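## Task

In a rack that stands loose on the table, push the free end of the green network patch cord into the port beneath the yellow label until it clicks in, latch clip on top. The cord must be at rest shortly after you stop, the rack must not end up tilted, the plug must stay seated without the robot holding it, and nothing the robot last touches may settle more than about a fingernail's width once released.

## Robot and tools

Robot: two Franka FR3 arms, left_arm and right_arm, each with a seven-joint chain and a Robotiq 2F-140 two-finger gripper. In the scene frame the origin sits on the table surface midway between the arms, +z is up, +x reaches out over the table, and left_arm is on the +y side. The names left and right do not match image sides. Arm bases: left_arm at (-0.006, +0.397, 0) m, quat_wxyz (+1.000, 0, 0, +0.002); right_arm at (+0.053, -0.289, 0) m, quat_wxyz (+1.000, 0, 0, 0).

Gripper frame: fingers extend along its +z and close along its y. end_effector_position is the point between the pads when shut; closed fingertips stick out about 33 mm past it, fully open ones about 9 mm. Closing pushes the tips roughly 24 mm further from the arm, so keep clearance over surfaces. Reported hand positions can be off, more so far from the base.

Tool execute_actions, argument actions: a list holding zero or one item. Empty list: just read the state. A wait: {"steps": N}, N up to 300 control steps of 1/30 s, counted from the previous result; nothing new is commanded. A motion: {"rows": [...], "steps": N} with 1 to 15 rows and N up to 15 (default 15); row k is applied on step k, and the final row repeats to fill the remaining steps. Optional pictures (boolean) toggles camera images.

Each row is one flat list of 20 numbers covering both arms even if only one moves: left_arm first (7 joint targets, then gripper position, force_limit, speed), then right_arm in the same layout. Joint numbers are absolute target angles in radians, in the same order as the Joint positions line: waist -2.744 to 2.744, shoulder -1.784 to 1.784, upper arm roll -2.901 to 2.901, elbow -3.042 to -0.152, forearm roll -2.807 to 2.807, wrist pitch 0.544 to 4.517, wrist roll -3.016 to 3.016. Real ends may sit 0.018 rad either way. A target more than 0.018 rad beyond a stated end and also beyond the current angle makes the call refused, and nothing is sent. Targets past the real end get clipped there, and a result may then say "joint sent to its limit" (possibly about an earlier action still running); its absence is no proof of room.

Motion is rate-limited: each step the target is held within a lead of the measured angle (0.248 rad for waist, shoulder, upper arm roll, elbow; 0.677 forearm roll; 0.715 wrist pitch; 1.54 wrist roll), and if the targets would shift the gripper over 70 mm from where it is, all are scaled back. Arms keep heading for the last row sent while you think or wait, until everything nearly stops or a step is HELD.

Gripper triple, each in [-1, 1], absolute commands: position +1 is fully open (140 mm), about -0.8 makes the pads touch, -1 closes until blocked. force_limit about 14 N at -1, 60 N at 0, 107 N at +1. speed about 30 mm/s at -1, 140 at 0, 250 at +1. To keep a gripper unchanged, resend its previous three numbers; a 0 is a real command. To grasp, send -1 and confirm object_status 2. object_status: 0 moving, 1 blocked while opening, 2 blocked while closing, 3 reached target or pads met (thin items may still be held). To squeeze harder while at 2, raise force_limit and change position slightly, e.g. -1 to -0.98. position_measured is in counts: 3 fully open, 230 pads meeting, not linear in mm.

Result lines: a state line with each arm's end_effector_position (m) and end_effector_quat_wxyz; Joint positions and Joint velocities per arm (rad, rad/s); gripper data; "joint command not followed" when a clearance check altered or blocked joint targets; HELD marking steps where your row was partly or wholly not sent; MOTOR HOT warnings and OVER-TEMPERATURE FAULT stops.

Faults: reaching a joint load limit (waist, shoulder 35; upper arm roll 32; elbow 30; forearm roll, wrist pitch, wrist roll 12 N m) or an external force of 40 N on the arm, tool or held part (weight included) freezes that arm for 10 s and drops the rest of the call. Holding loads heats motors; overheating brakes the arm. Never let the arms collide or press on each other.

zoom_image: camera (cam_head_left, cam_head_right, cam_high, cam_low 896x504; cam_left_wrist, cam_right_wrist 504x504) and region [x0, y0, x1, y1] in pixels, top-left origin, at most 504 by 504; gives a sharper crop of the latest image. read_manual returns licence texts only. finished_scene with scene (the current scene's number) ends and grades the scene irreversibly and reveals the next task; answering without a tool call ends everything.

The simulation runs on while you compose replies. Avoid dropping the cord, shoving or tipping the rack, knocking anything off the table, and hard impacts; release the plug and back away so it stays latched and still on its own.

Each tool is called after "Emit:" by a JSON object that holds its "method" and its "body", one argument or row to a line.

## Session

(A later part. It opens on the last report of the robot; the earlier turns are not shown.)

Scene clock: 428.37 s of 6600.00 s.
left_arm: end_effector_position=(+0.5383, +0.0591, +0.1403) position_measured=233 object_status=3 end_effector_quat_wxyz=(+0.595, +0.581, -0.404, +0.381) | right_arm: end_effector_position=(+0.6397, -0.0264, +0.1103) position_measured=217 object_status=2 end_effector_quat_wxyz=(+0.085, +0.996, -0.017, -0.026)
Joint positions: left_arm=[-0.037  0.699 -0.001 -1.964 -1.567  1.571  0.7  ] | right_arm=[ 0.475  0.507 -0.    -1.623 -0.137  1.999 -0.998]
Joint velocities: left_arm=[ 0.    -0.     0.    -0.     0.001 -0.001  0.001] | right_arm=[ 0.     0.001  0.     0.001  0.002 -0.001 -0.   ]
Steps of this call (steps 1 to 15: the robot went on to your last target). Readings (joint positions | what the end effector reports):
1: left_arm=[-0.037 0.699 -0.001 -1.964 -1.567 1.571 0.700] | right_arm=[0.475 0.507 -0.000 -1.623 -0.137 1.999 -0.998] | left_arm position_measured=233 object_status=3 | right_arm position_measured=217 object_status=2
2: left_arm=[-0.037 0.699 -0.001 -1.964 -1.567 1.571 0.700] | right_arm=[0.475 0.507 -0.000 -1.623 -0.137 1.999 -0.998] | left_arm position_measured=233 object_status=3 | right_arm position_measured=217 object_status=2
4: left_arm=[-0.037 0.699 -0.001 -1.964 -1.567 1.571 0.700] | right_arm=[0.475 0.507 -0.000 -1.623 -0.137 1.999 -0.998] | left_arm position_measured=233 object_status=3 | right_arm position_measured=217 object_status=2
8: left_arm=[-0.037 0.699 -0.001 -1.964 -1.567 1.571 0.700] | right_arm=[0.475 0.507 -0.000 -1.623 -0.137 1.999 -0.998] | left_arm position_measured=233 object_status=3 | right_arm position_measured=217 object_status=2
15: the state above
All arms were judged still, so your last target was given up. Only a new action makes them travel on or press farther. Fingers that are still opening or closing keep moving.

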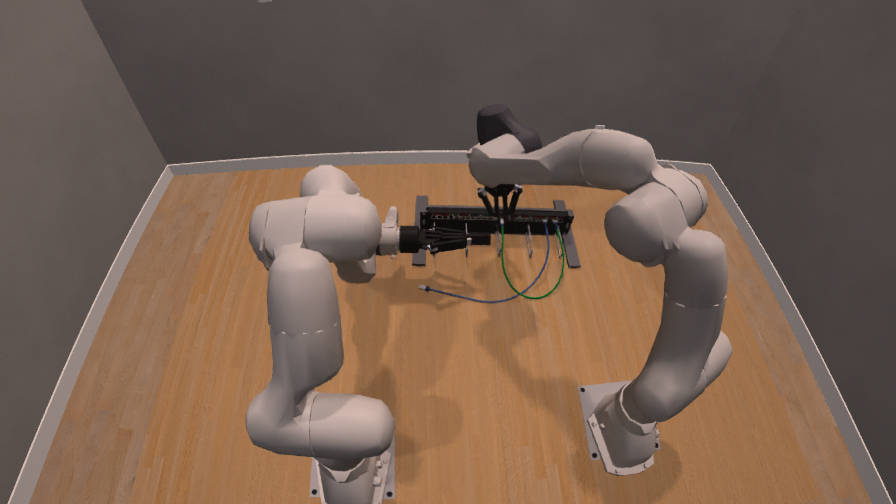

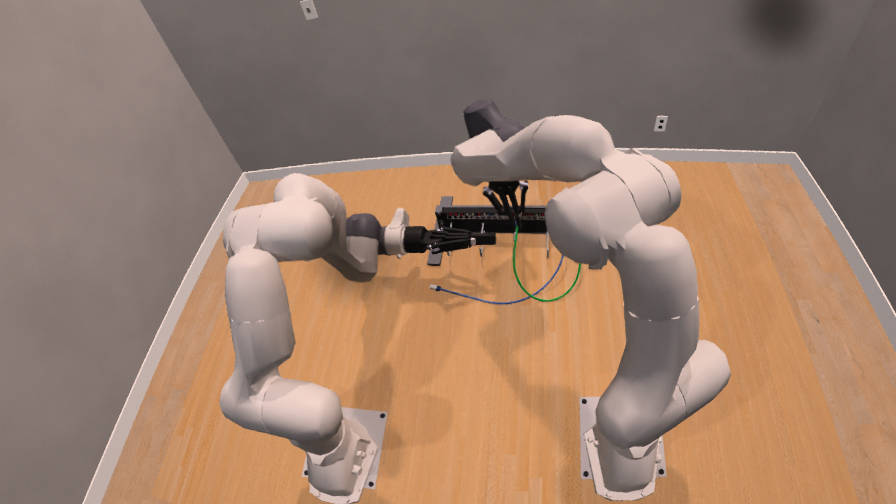

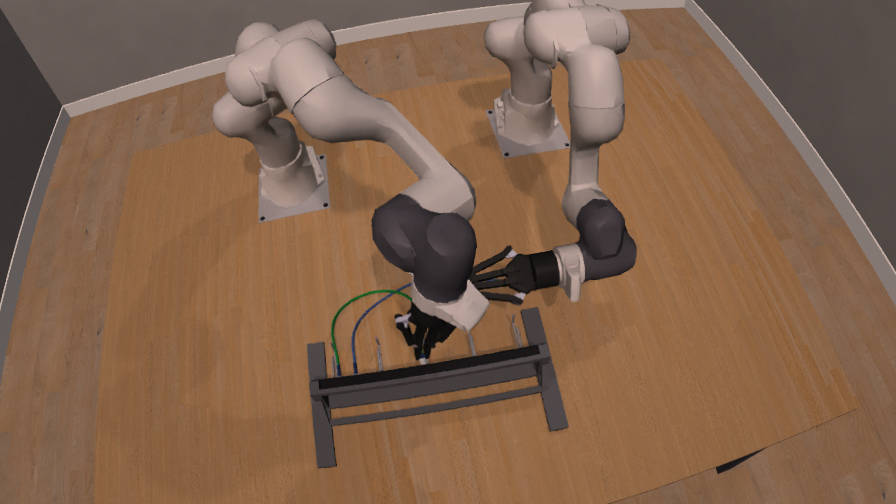

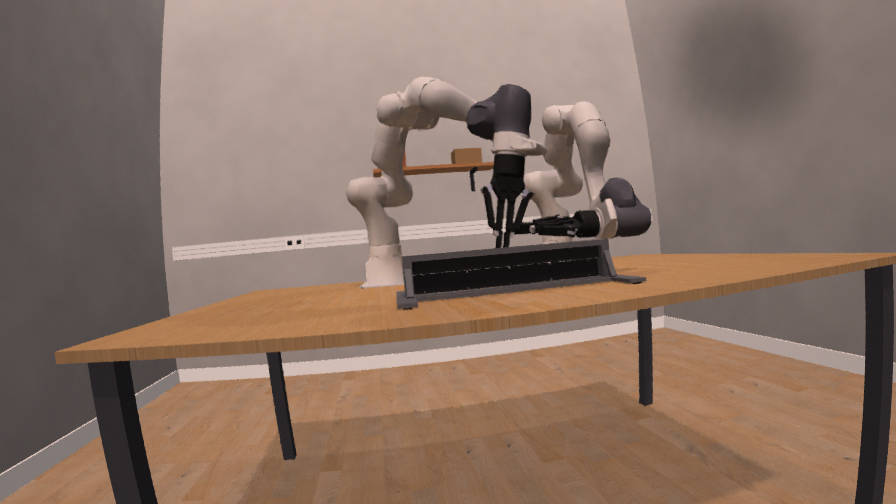

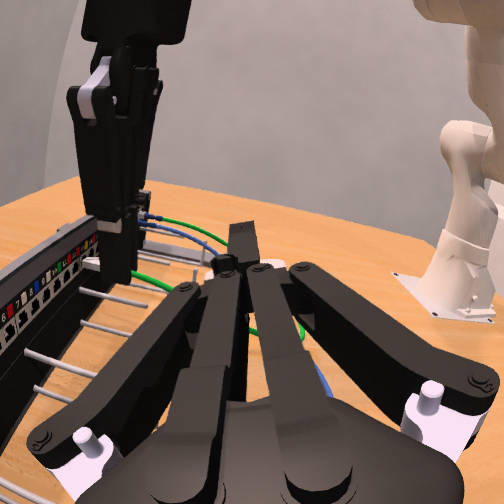

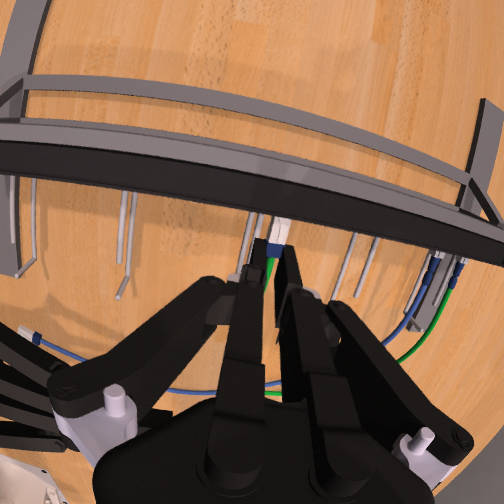

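Emit:
{"method": "execute_actions", "body": {
  "actions": [
    {"rows":[[-0.037,0.701,0,-1.963,-1.5708,1.5708,0.693,-1,0,0,0.4731,0.5097,0,-1.6187,-0.139,1.9962,-0.999,-0.98,0,-1],[-0.037,0.701,0,-1.963,-1.5708,1.5708,0.693,-1,0,0,0.4729,0.5105,0,-1.6174,-0.139,1.9956,-1.0,-0.98,0,-1],[-0.037,0.701,0,-1.963,-1.5708,1.5708,0.693,-1,0,0,0.4726,0.5113,0,-1.6161,-0.139,1.995,-1.001,-0.98,0,-1],[-0.037,0.701,0,-1.963,-1.5708,1.5708,0.693,-1,0,0,0.4724,0.5121,0,-1.6147,-0.139,1.9945,-1.002,-0.98,0,-1],[-0.037,0.701,0,-1.963,-1.5708,1.5708,0.693,-1,0,0,0.4722,0.5129,0,-1.6134,-0.139,1.994,-1.003,-0.98,0,-1],[-0.037,0.701,0,-1.963,-1.5708,1.5708,0.693,-1,0,0,0.4719,0.5137,0,-1.6121,-0.139,1.9935,-1.004,-0.98,0,-1],[-0.037,0.701,0,-1.963,-1.5708,1.5708,0.693,-1,0,0,0.4717,0.5145,0,-1.6108,-0.139,1.993,-1.004,-0.98,0,-1],[-0.037,0.701,0,-1.963,-1.5708,1.5708,0.693,-1,0,0,0.4715,0.5153,0,-1.6095,-0.139,1.9926,-1.005,-0.98,0,-1],[-0.037,0.701,0,-1.963,-1.5708,1.5708,0.693,-1,0,0,0.4712,0.5161,0,-1.6081,-0.139,1.9922,-1.005,-0.98,0,-1],[-0.037,0.701,0,-1.963,-1.5708,1.5708,0.693,-1,0,0,0.471,0.5169,0,-1.6068,-0.139,1.9919,-1.005,-0.98,0,-1]],"steps":15}
  ],
  "pictures": false
}}

Emit:
{"method": "execute_actions", "body": {
  "actions": [
    {"steps":10}
  ]
}}

Emit:
{"method": "zoom_image", "body": {
  "camera": "cam_left_wrist",
  "region": [70, 245, 110, 280]
}}

Scene clock: 437.37 s of 6600.00 s.
left_arm: end_effector_position=(+0.5383, +0.0591, +0.1403) position_measured=233 object_status=3 end_effector_quat_wxyz=(+0.595, +0.581, -0.404, +0.381) | right_arm: end_effector_position=(+0.6415, -0.0268, +0.1100) position_measured=217 object_status=2 end_effector_quat_wxyz=(+0.085, +0.996, -0.017, -0.027)
Joint positions: left_arm=[-0.037  0.699 -0.001 -1.964 -1.567  1.571  0.7  ] | right_arm=[ 0.473  0.515 -0.    -1.611 -0.137  1.992 -1.   ]
Joint velocities: left_arm=[-0.     0.     0.002 -0.     0.     0.     0.001] | right_arm=[-0.     0.001 -0.     0.007  0.    -0.005 -0.003]
Steps of this call (steps 1 to 90: nothing new was sent; then 5.50 s passed at rest; steps 91 to 105: all 15 steps of this action). Readings (joint positions | what the end effector reports):
91: left_arm=[-0.037 0.699 -0.001 -1.964 -1.567 1.571 0.700] | right_arm=[0.475 0.507 -0.000 -1.622 -0.137 1.999 -0.998] | left_arm position_measured=233 object_status=3 | right_arm position_measured=217 object_status=2
92: left_arm=[-0.037 0.699 -0.001 -1.964 -1.567 1.571 0.700] | right_arm=[0.475 0.507 -0.000 -1.622 -0.137 1.999 -0.998] | left_arm position_measured=233 object_status=3 | right_arm position_measured=217 object_status=2
94: left_arm=[-0.037 0.699 -0.001 -1.964 -1.567 1.571 0.700] | right_arm=[0.474 0.509 -0.000 -1.620 -0.137 1.998 -0.998] | left_arm position_measured=233 object_status=3 | right_arm position_measured=217 object_status=2
98: left_arm=[-0.037 0.699 -0.001 -1.964 -1.567 1.571 0.700] | right_arm=[0.474 0.512 -0.000 -1.615 -0.137 1.996 -0.999] | left_arm position_measured=233 object_status=3 | right_arm position_measured=217 object_status=2
105: the state above

Scene clock: 437.70 s of 6600.00 s.
left_arm: end_effector_position=(+0.5383, +0.0591, +0.1403) position_measured=233 object_status=3 end_effector_quat_wxyz=(+0.595, +0.581, -0.404, +0.381) | right_arm: end_effector_position=(+0.6415, -0.0268, +0.1101) position_measured=217 object_status=2 end_effector_quat_wxyz=(+0.086, +0.996, -0.017, -0.028)
Joint positions: left_arm=[-0.037  0.699 -0.001 -1.964 -1.567  1.571  0.7  ] | right_arm=[ 0.473  0.515 -0.    -1.61  -0.137  1.992 -1.001]
Joint velocities: left_arm=[ 0.001 -0.    -0.001  0.    -0.     0.     0.001] | right_arm=[ 0.001 -0.002 -0.    -0.001  0.001  0.    -0.001]
Steps of this call (steps 1 to 10: the robot went on to your last target). Readings (joint positions | what the end effector reports):
1: left_arm=[-0.037 0.699 -0.001 -1.964 -1.567 1.571 0.700] | right_arm=[0.473 0.515 -0.000 -1.611 -0.137 1.992 -1.000] | left_arm position_measured=233 object_status=3 | right_arm position_measured=217 object_status=2
2: left_arm=[-0.037 0.699 -0.001 -1.964 -1.567 1.571 0.700] | right_arm=[0.473 0.515 -0.000 -1.611 -0.137 1.992 -1.000] | left_arm position_measured=233 object_status=3 | right_arm position_measured=217 object_status=2
4: left_arm=[-0.037 0.699 -0.001 -1.964 -1.567 1.571 0.700] | right_arm=[0.473 0.515 -0.000 -1.610 -0.137 1.992 -1.000] | left_arm position_measured=233 object_status=3 | right_arm position_measured=217 object_status=2
8: left_arm=[-0.037 0.699 -0.001 -1.964 -1.567 1.571 0.700] | right_arm=[0.473 0.515 -0.000 -1.610 -0.137 1.992 -1.000] | left_arm position_measured=233 object_status=3 | right_arm position_measured=217 object_status=2
10: the state above

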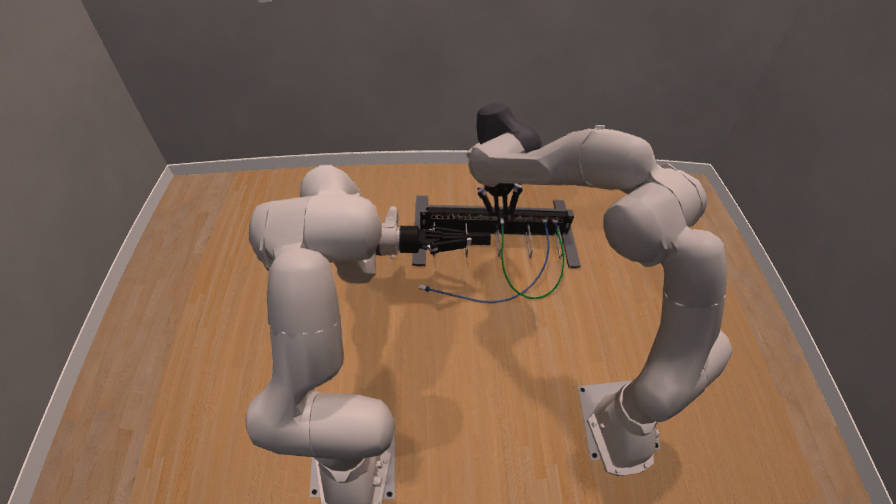

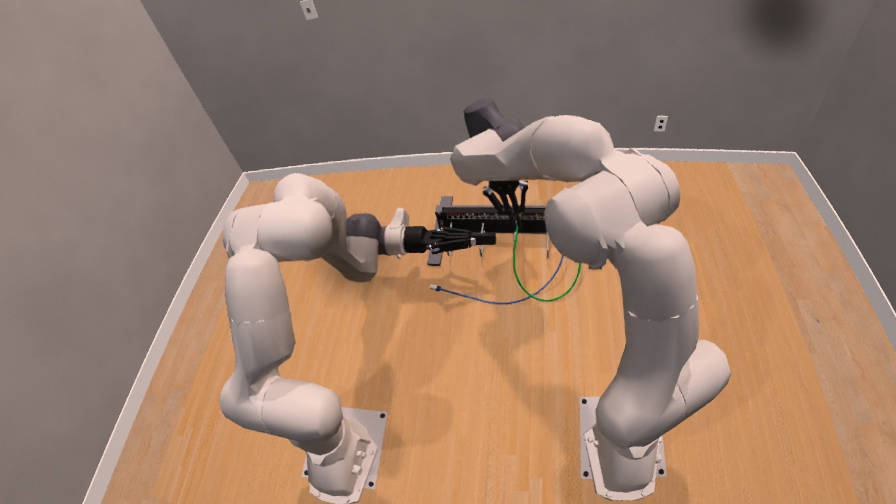

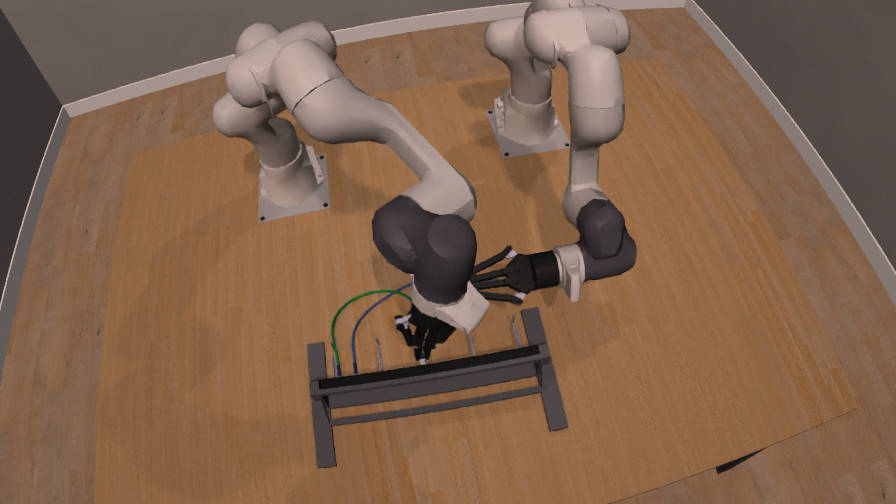

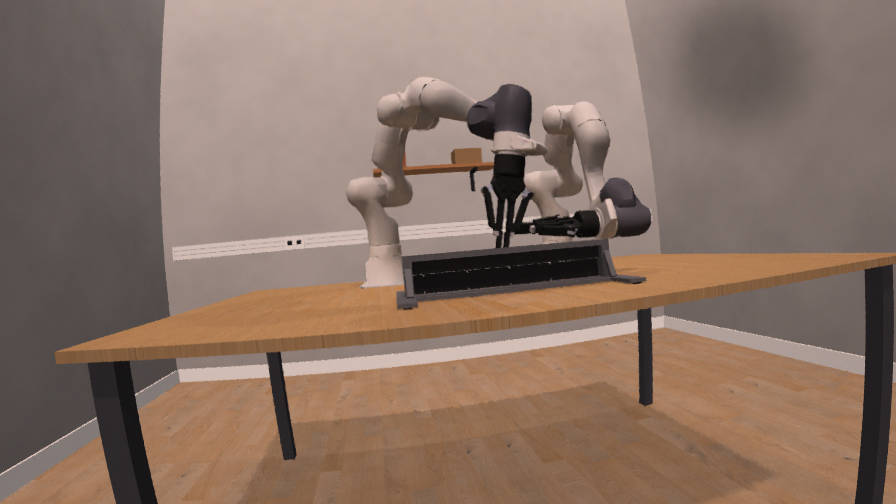

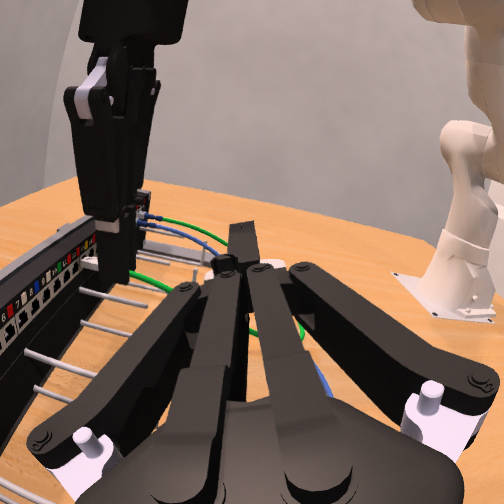

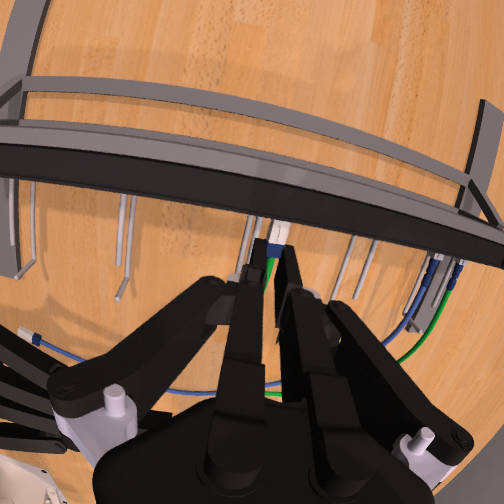

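Region (70, 245, 110, 280) of cam_left_wrist's 504x504 image, scaled by 12.600, with more detail than that image has; it fills the top 441 rows of this view, and the rest is white.

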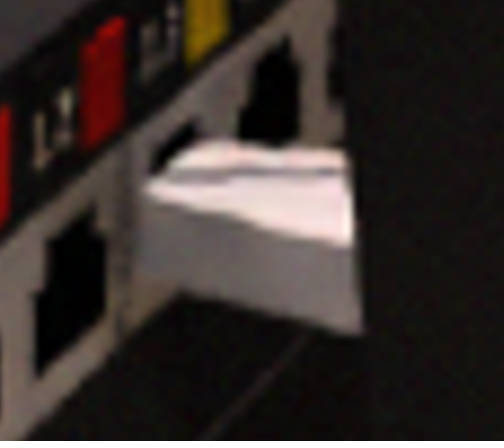

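Emit:
{"method": "execute_actions", "body": {
  "actions": [
    {"rows":[[-0.037,0.701,0,-1.963,-1.5708,1.5708,0.693,-1,0,0,0.4706,0.5173,0,-1.6053,-0.139,1.994,-1.005,-0.98,0,-1],[-0.037,0.701,0,-1.963,-1.5708,1.5708,0.693,-1,0,0,0.4702,0.5177,0,-1.6038,-0.139,1.995,-1.005,-0.98,0,-1],[-0.037,0.701,0,-1.963,-1.5708,1.5708,0.693,-1,0,0,0.4698,0.5182,0,-1.6023,-0.139,1.996,-1.005,-0.98,0,-1],[-0.037,0.701,0,-1.963,-1.5708,1.5708,0.693,-1,0,0,0.4694,0.5187,0,-1.6008,-0.14,1.997,-1.006,-0.98,0,-1],[-0.037,0.701,0,-1.963,-1.5708,1.5708,0.693,-1,0,0,0.469,0.5192,0,-1.5993,-0.14,1.9975,-1.006,-0.98,0,-1],[-0.037,0.701,0,-1.963,-1.5708,1.5708,0.693,-1,0,0,0.4686,0.5197,0,-1.5978,-0.14,1.998,-1.006,-0.98,0,-1],[-0.037,0.701,0,-1.963,-1.5708,1.5708,0.693,-1,0,0,0.4682,0.5202,0,-1.5963,-0.14,1.998,-1.007,-0.98,0,-1],[-0.037,0.701,0,-1.963,-1.5708,1.5708,0.693,-1,0,0,0.4678,0.5208,0,-1.595,-0.14,1.998,-1.007,-0.98,0,-1]],"steps":15}
  ]
}}

Emit:
{"method": "zoom_image", "body": {
  "camera": "cam_left_wrist",
  "region": [70, 245, 110, 280]
}}

Scene clock: 446.13 s of 6600.00 s.
left_arm: end_effector_position=(+0.5383, +0.0591, +0.1403) position_measured=233 object_status=3 end_effector_quat_wxyz=(+0.595, +0.581, -0.404, +0.381) | right_arm: end_effector_position=(+0.6419, -0.0267, +0.1097) position_measured=217 object_status=2 end_effector_quat_wxyz=(+0.086, +0.996, -0.016, -0.029)
Joint positions: left_arm=[-0.037  0.699 -0.001 -1.964 -1.567  1.571  0.7  ] | right_arm=[ 0.472  0.52   0.001 -1.603 -0.137  1.986 -1.001]
Joint velocities: left_arm=[ 0.    -0.     0.001 -0.    -0.001 -0.001  0.001] | right_arm=[-0.     0.001 -0.     0.003  0.    -0.001 -0.002]
Steps of this call (steps 1 to 15: the robot went on to your last target; steps 16 to 90: nothing new was sent; then 4.93 s passed at rest; steps 91 to 105: all 15 steps of this action). Readings (joint positions | what the end effector reports):
91: left_arm=[-0.037 0.699 -0.001 -1.964 -1.567 1.571 0.700] | right_arm=[0.473 0.515 -0.000 -1.610 -0.137 1.991 -1.001] | left_arm position_measured=233 object_status=3 | right_arm position_measured=217 object_status=2
92: left_arm=[-0.037 0.699 -0.001 -1.964 -1.567 1.571 0.700] | right_arm=[0.473 0.515 -0.000 -1.610 -0.137 1.991 -1.001] | left_arm position_measured=233 object_status=3 | right_arm position_measured=217 object_status=2
94: left_arm=[-0.037 0.699 -0.001 -1.964 -1.567 1.571 0.700] | right_arm=[0.473 0.516 0.000 -1.608 -0.137 1.990 -1.001] | left_arm position_measured=233 object_status=3 | right_arm position_measured=217 object_status=2
98: left_arm=[-0.037 0.699 -0.001 -1.964 -1.567 1.571 0.700] | right_arm=[0.473 0.519 0.001 -1.605 -0.137 1.988 -1.001] | left_arm position_measured=233 object_status=3 | right_arm position_measured=217 object_status=2
105: the state above

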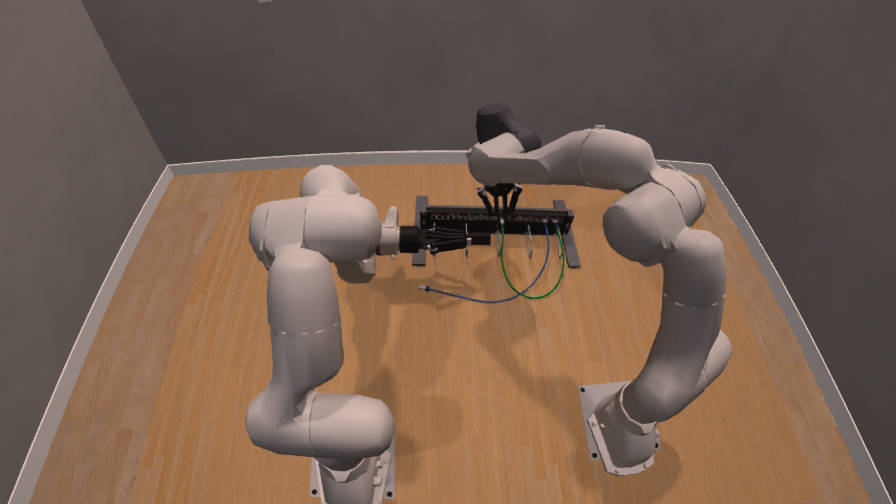

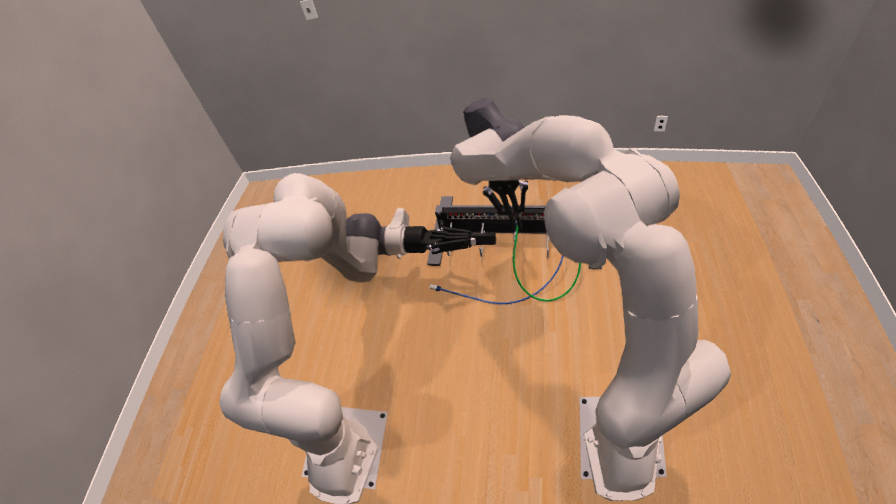

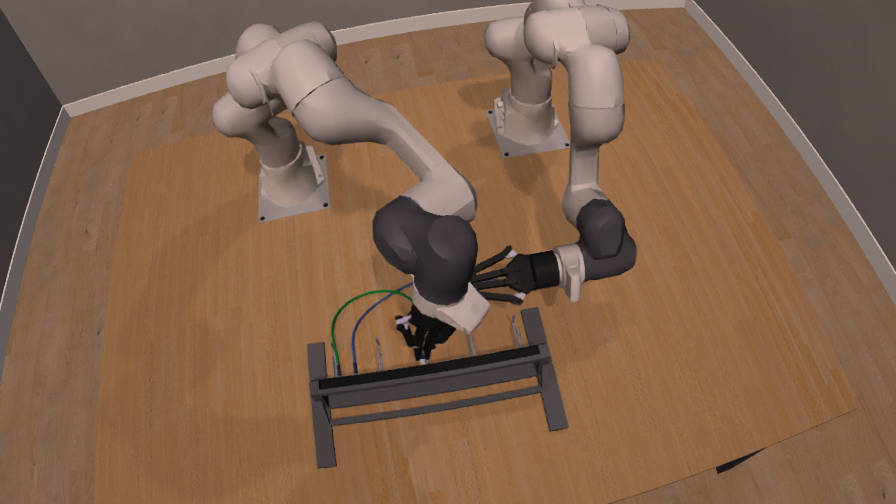

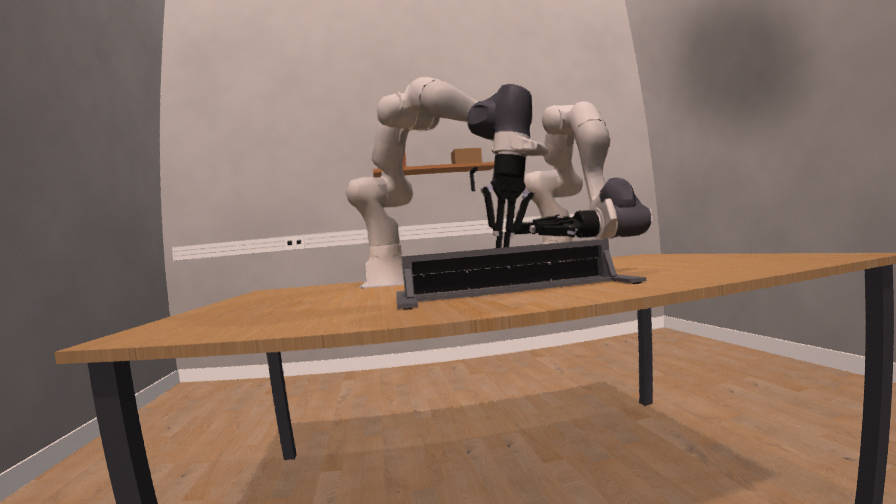

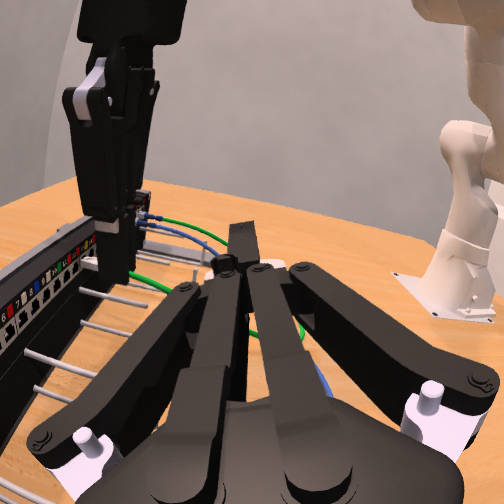

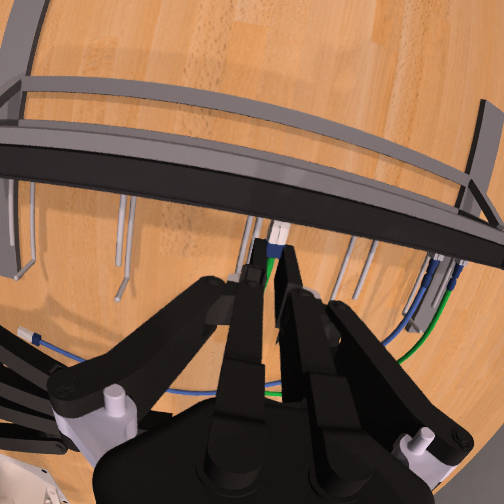

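Region (70, 245, 110, 280) of cam_left_wrist's 504x504 image, scaled by 12.600, with more detail than that image has; it fills the top 441 rows of this view, and the rest is white.

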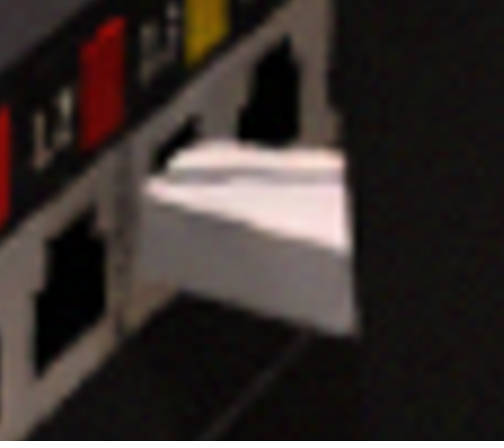

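Emit:
{"method": "zoom_image", "body": {
  "camera": "cam_left_wrist",
  "region": [76, 252, 96, 272]
}}

Emit:
{"method": "zoom_image", "body": {
  "camera": "cam_head_left",
  "region": [485, 208, 521, 232]
}}

Emit:
{"method": "zoom_image", "body": {
  "camera": "cam_head_right",
  "region": [498, 206, 534, 230]
}}

Region (76, 252, 96, 272) of cam_left_wrist's 504x504 image, scaled by 25.200, with more detail than that image has.

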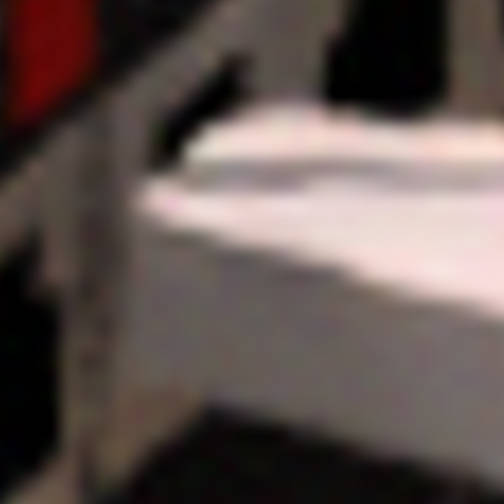

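Region (485, 208, 521, 232) of cam_head_left's 896x504 image, scaled by 14.000, with more detail than that image has.

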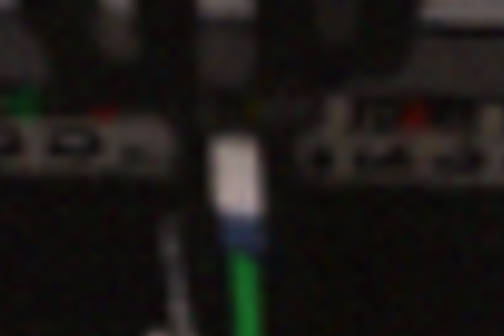

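Region (498, 206, 534, 230) of cam_head_right's 896x504 image, scaled by 14.000, with more detail than that image has.

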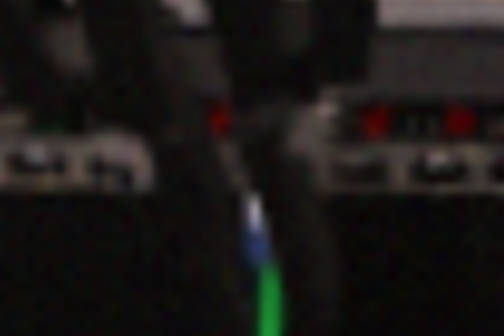

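Emit:
{"method": "execute_actions", "body": {
  "actions": [
    {"rows":[[-0.037,0.701,0,-1.963,-1.5708,1.5708,0.693,-1,0,0,0.469,0.5195,0,-1.597,-0.139,1.996,-1.003,-0.98,0,-1],[-0.037,0.701,0,-1.963,-1.5708,1.5708,0.693,-1,0,0,0.470,0.519,0,-1.597,-0.139,1.996,-1.003,-0.98,0,-1],[-0.037,0.701,0,-1.963,-1.5708,1.5708,0.693,-1,0,0,0.471,0.5185,0,-1.597,-0.139,1.996,-1.003,-0.98,0,-1],[-0.037,0.701,0,-1.963,-1.5708,1.5708,0.693,-1,0,0,0.472,0.518,0,-1.597,-0.139,1.996,-1.003,-0.98,0,-1],[-0.037,0.701,0,-1.963,-1.5708,1.5708,0.693,-1,0,0,0.4728,0.5175,0,-1.597,-0.139,1.996,-1.003,-0.98,0,-1],[-0.037,0.701,0,-1.963,-1.5708,1.5708,0.693,-1,0,0,0.4735,0.5175,0,-1.597,-0.139,1.996,-1.003,-0.98,0,-1]],"steps":15}
  ]
}}

Emit:
{"method": "zoom_image", "body": {
  "camera": "cam_left_wrist",
  "region": [70, 245, 110, 280]
}}

Scene clock: 476.53 s of 6600.00 s.
left_arm: end_effector_position=(+0.5383, +0.0591, +0.1403) position_measured=233 object_status=3 end_effector_quat_wxyz=(+0.595, +0.581, -0.404, +0.381) | right_arm: end_effector_position=(+0.6418, -0.0266, +0.1097) position_measured=217 object_status=2 end_effector_quat_wxyz=(+0.086, +0.996, -0.016, -0.029)
Joint positions: left_arm=[-0.037  0.699 -0.001 -1.964 -1.567  1.571  0.7  ] | right_arm=[ 0.472  0.52   0.001 -1.602 -0.137  1.985 -1.002]
Joint velocities: left_arm=[-0.    -0.     0.001 -0.001  0.    -0.     0.001] | right_arm=[-0.001 -0.001 -0.    -0.001 -0.     0.001  0.   ]
Steps of this call (steps 1 to 15: the robot went on to your last target; steps 16 to 90: nothing new was sent; then 26.90 s passed at rest; steps 91 to 105: all 15 steps of this action). Readings (joint positions | what the end effector reports):
91: left_arm=[-0.037 0.699 -0.001 -1.964 -1.567 1.571 0.700] | right_arm=[0.472 0.520 0.001 -1.602 -0.137 1.985 -1.002] | left_arm position_measured=233 object_status=3 | right_arm position_measured=217 object_status=2
92: left_arm=[-0.037 0.699 -0.001 -1.964 -1.567 1.571 0.700] | right_arm=[0.472 0.520 0.001 -1.602 -0.137 1.985 -1.002] | left_arm position_measured=233 object_status=3 | right_arm position_measured=217 object_status=2
94: left_arm=[-0.037 0.699 -0.001 -1.964 -1.567 1.571 0.700] | right_arm=[0.472 0.520 0.001 -1.602 -0.137 1.985 -1.002] | left_arm position_measured=233 object_status=3 | right_arm position_measured=217 object_status=2
98: left_arm=[-0.037 0.699 -0.001 -1.964 -1.567 1.571 0.700] | right_arm=[0.472 0.520 0.001 -1.602 -0.137 1.985 -1.002] | left_arm position_measured=233 object_status=3 | right_arm position_measured=217 object_status=2
105: the state above

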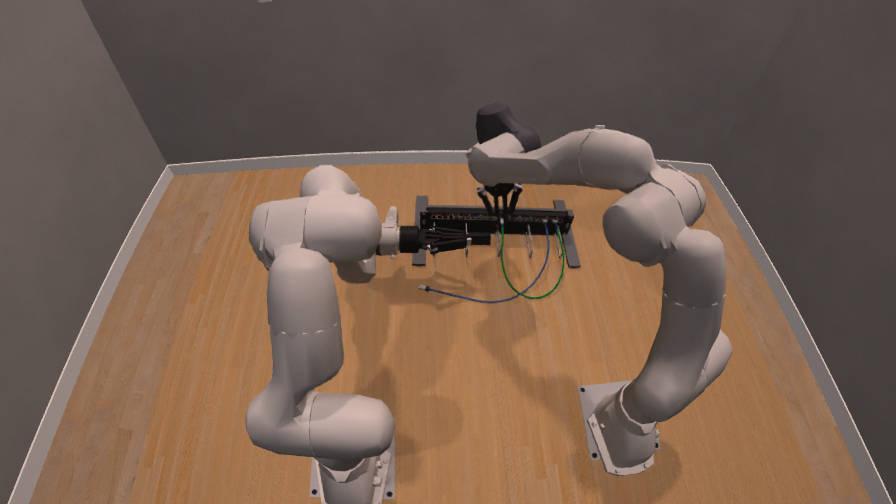

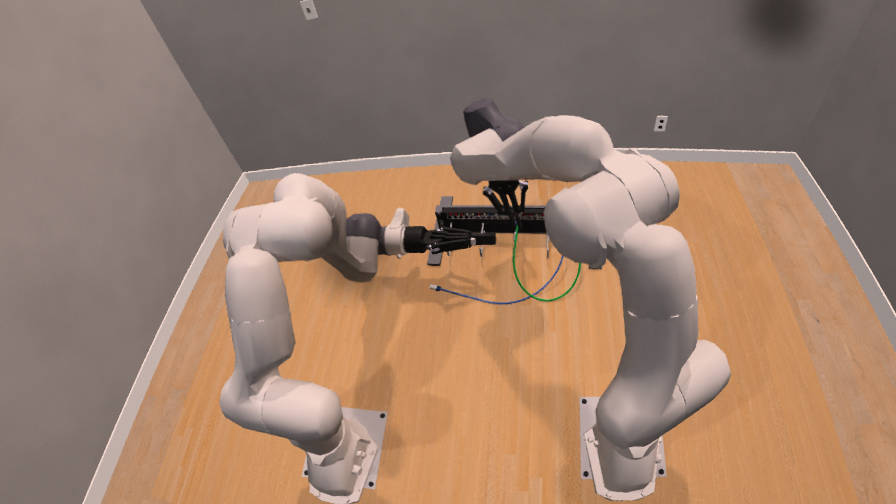

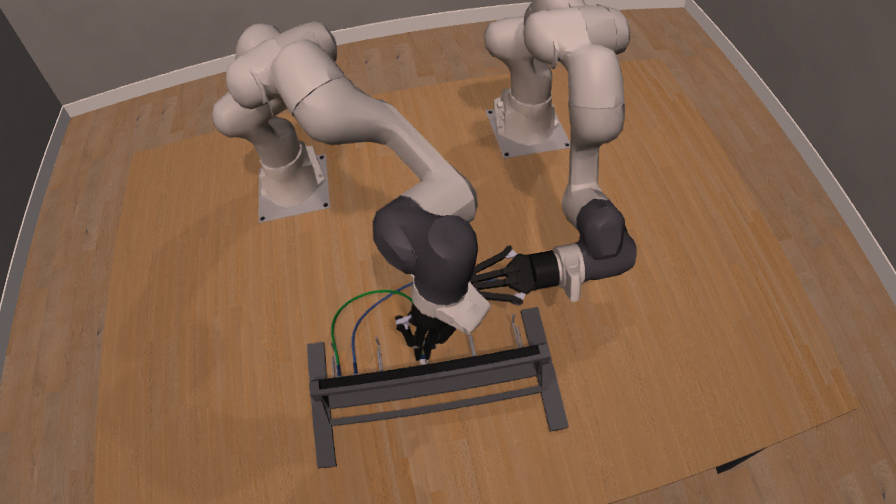

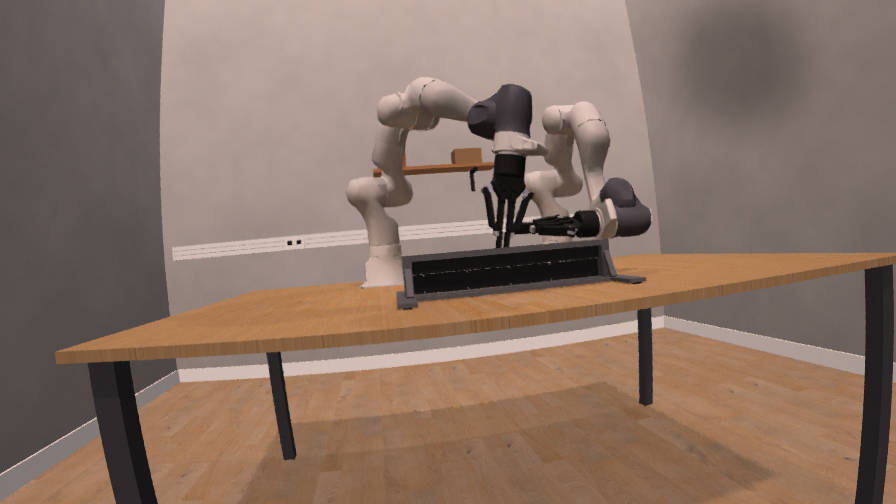

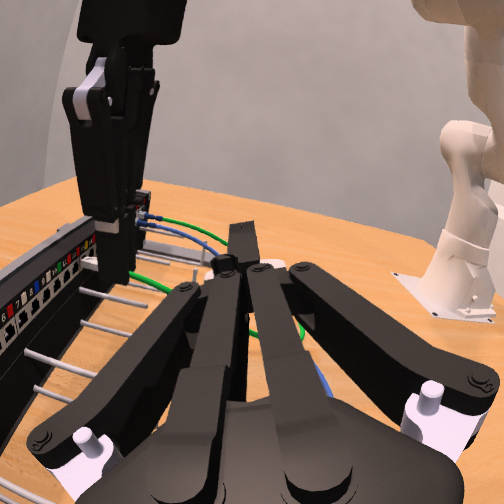

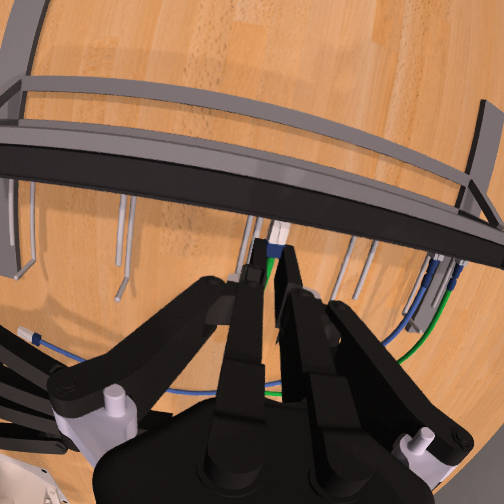

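Region (70, 245, 110, 280) of cam_left_wrist's 504x504 image, scaled by 12.600, with more detail than that image has; it fills the top 441 rows of this view, and the rest is white.

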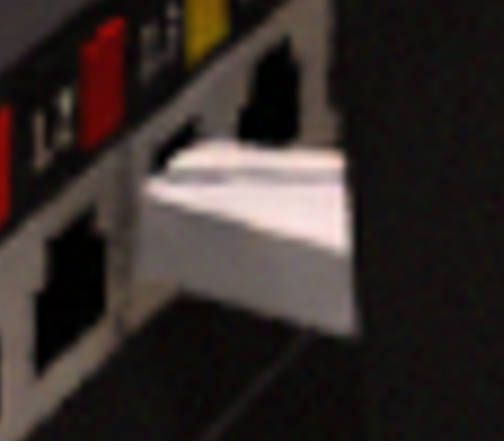

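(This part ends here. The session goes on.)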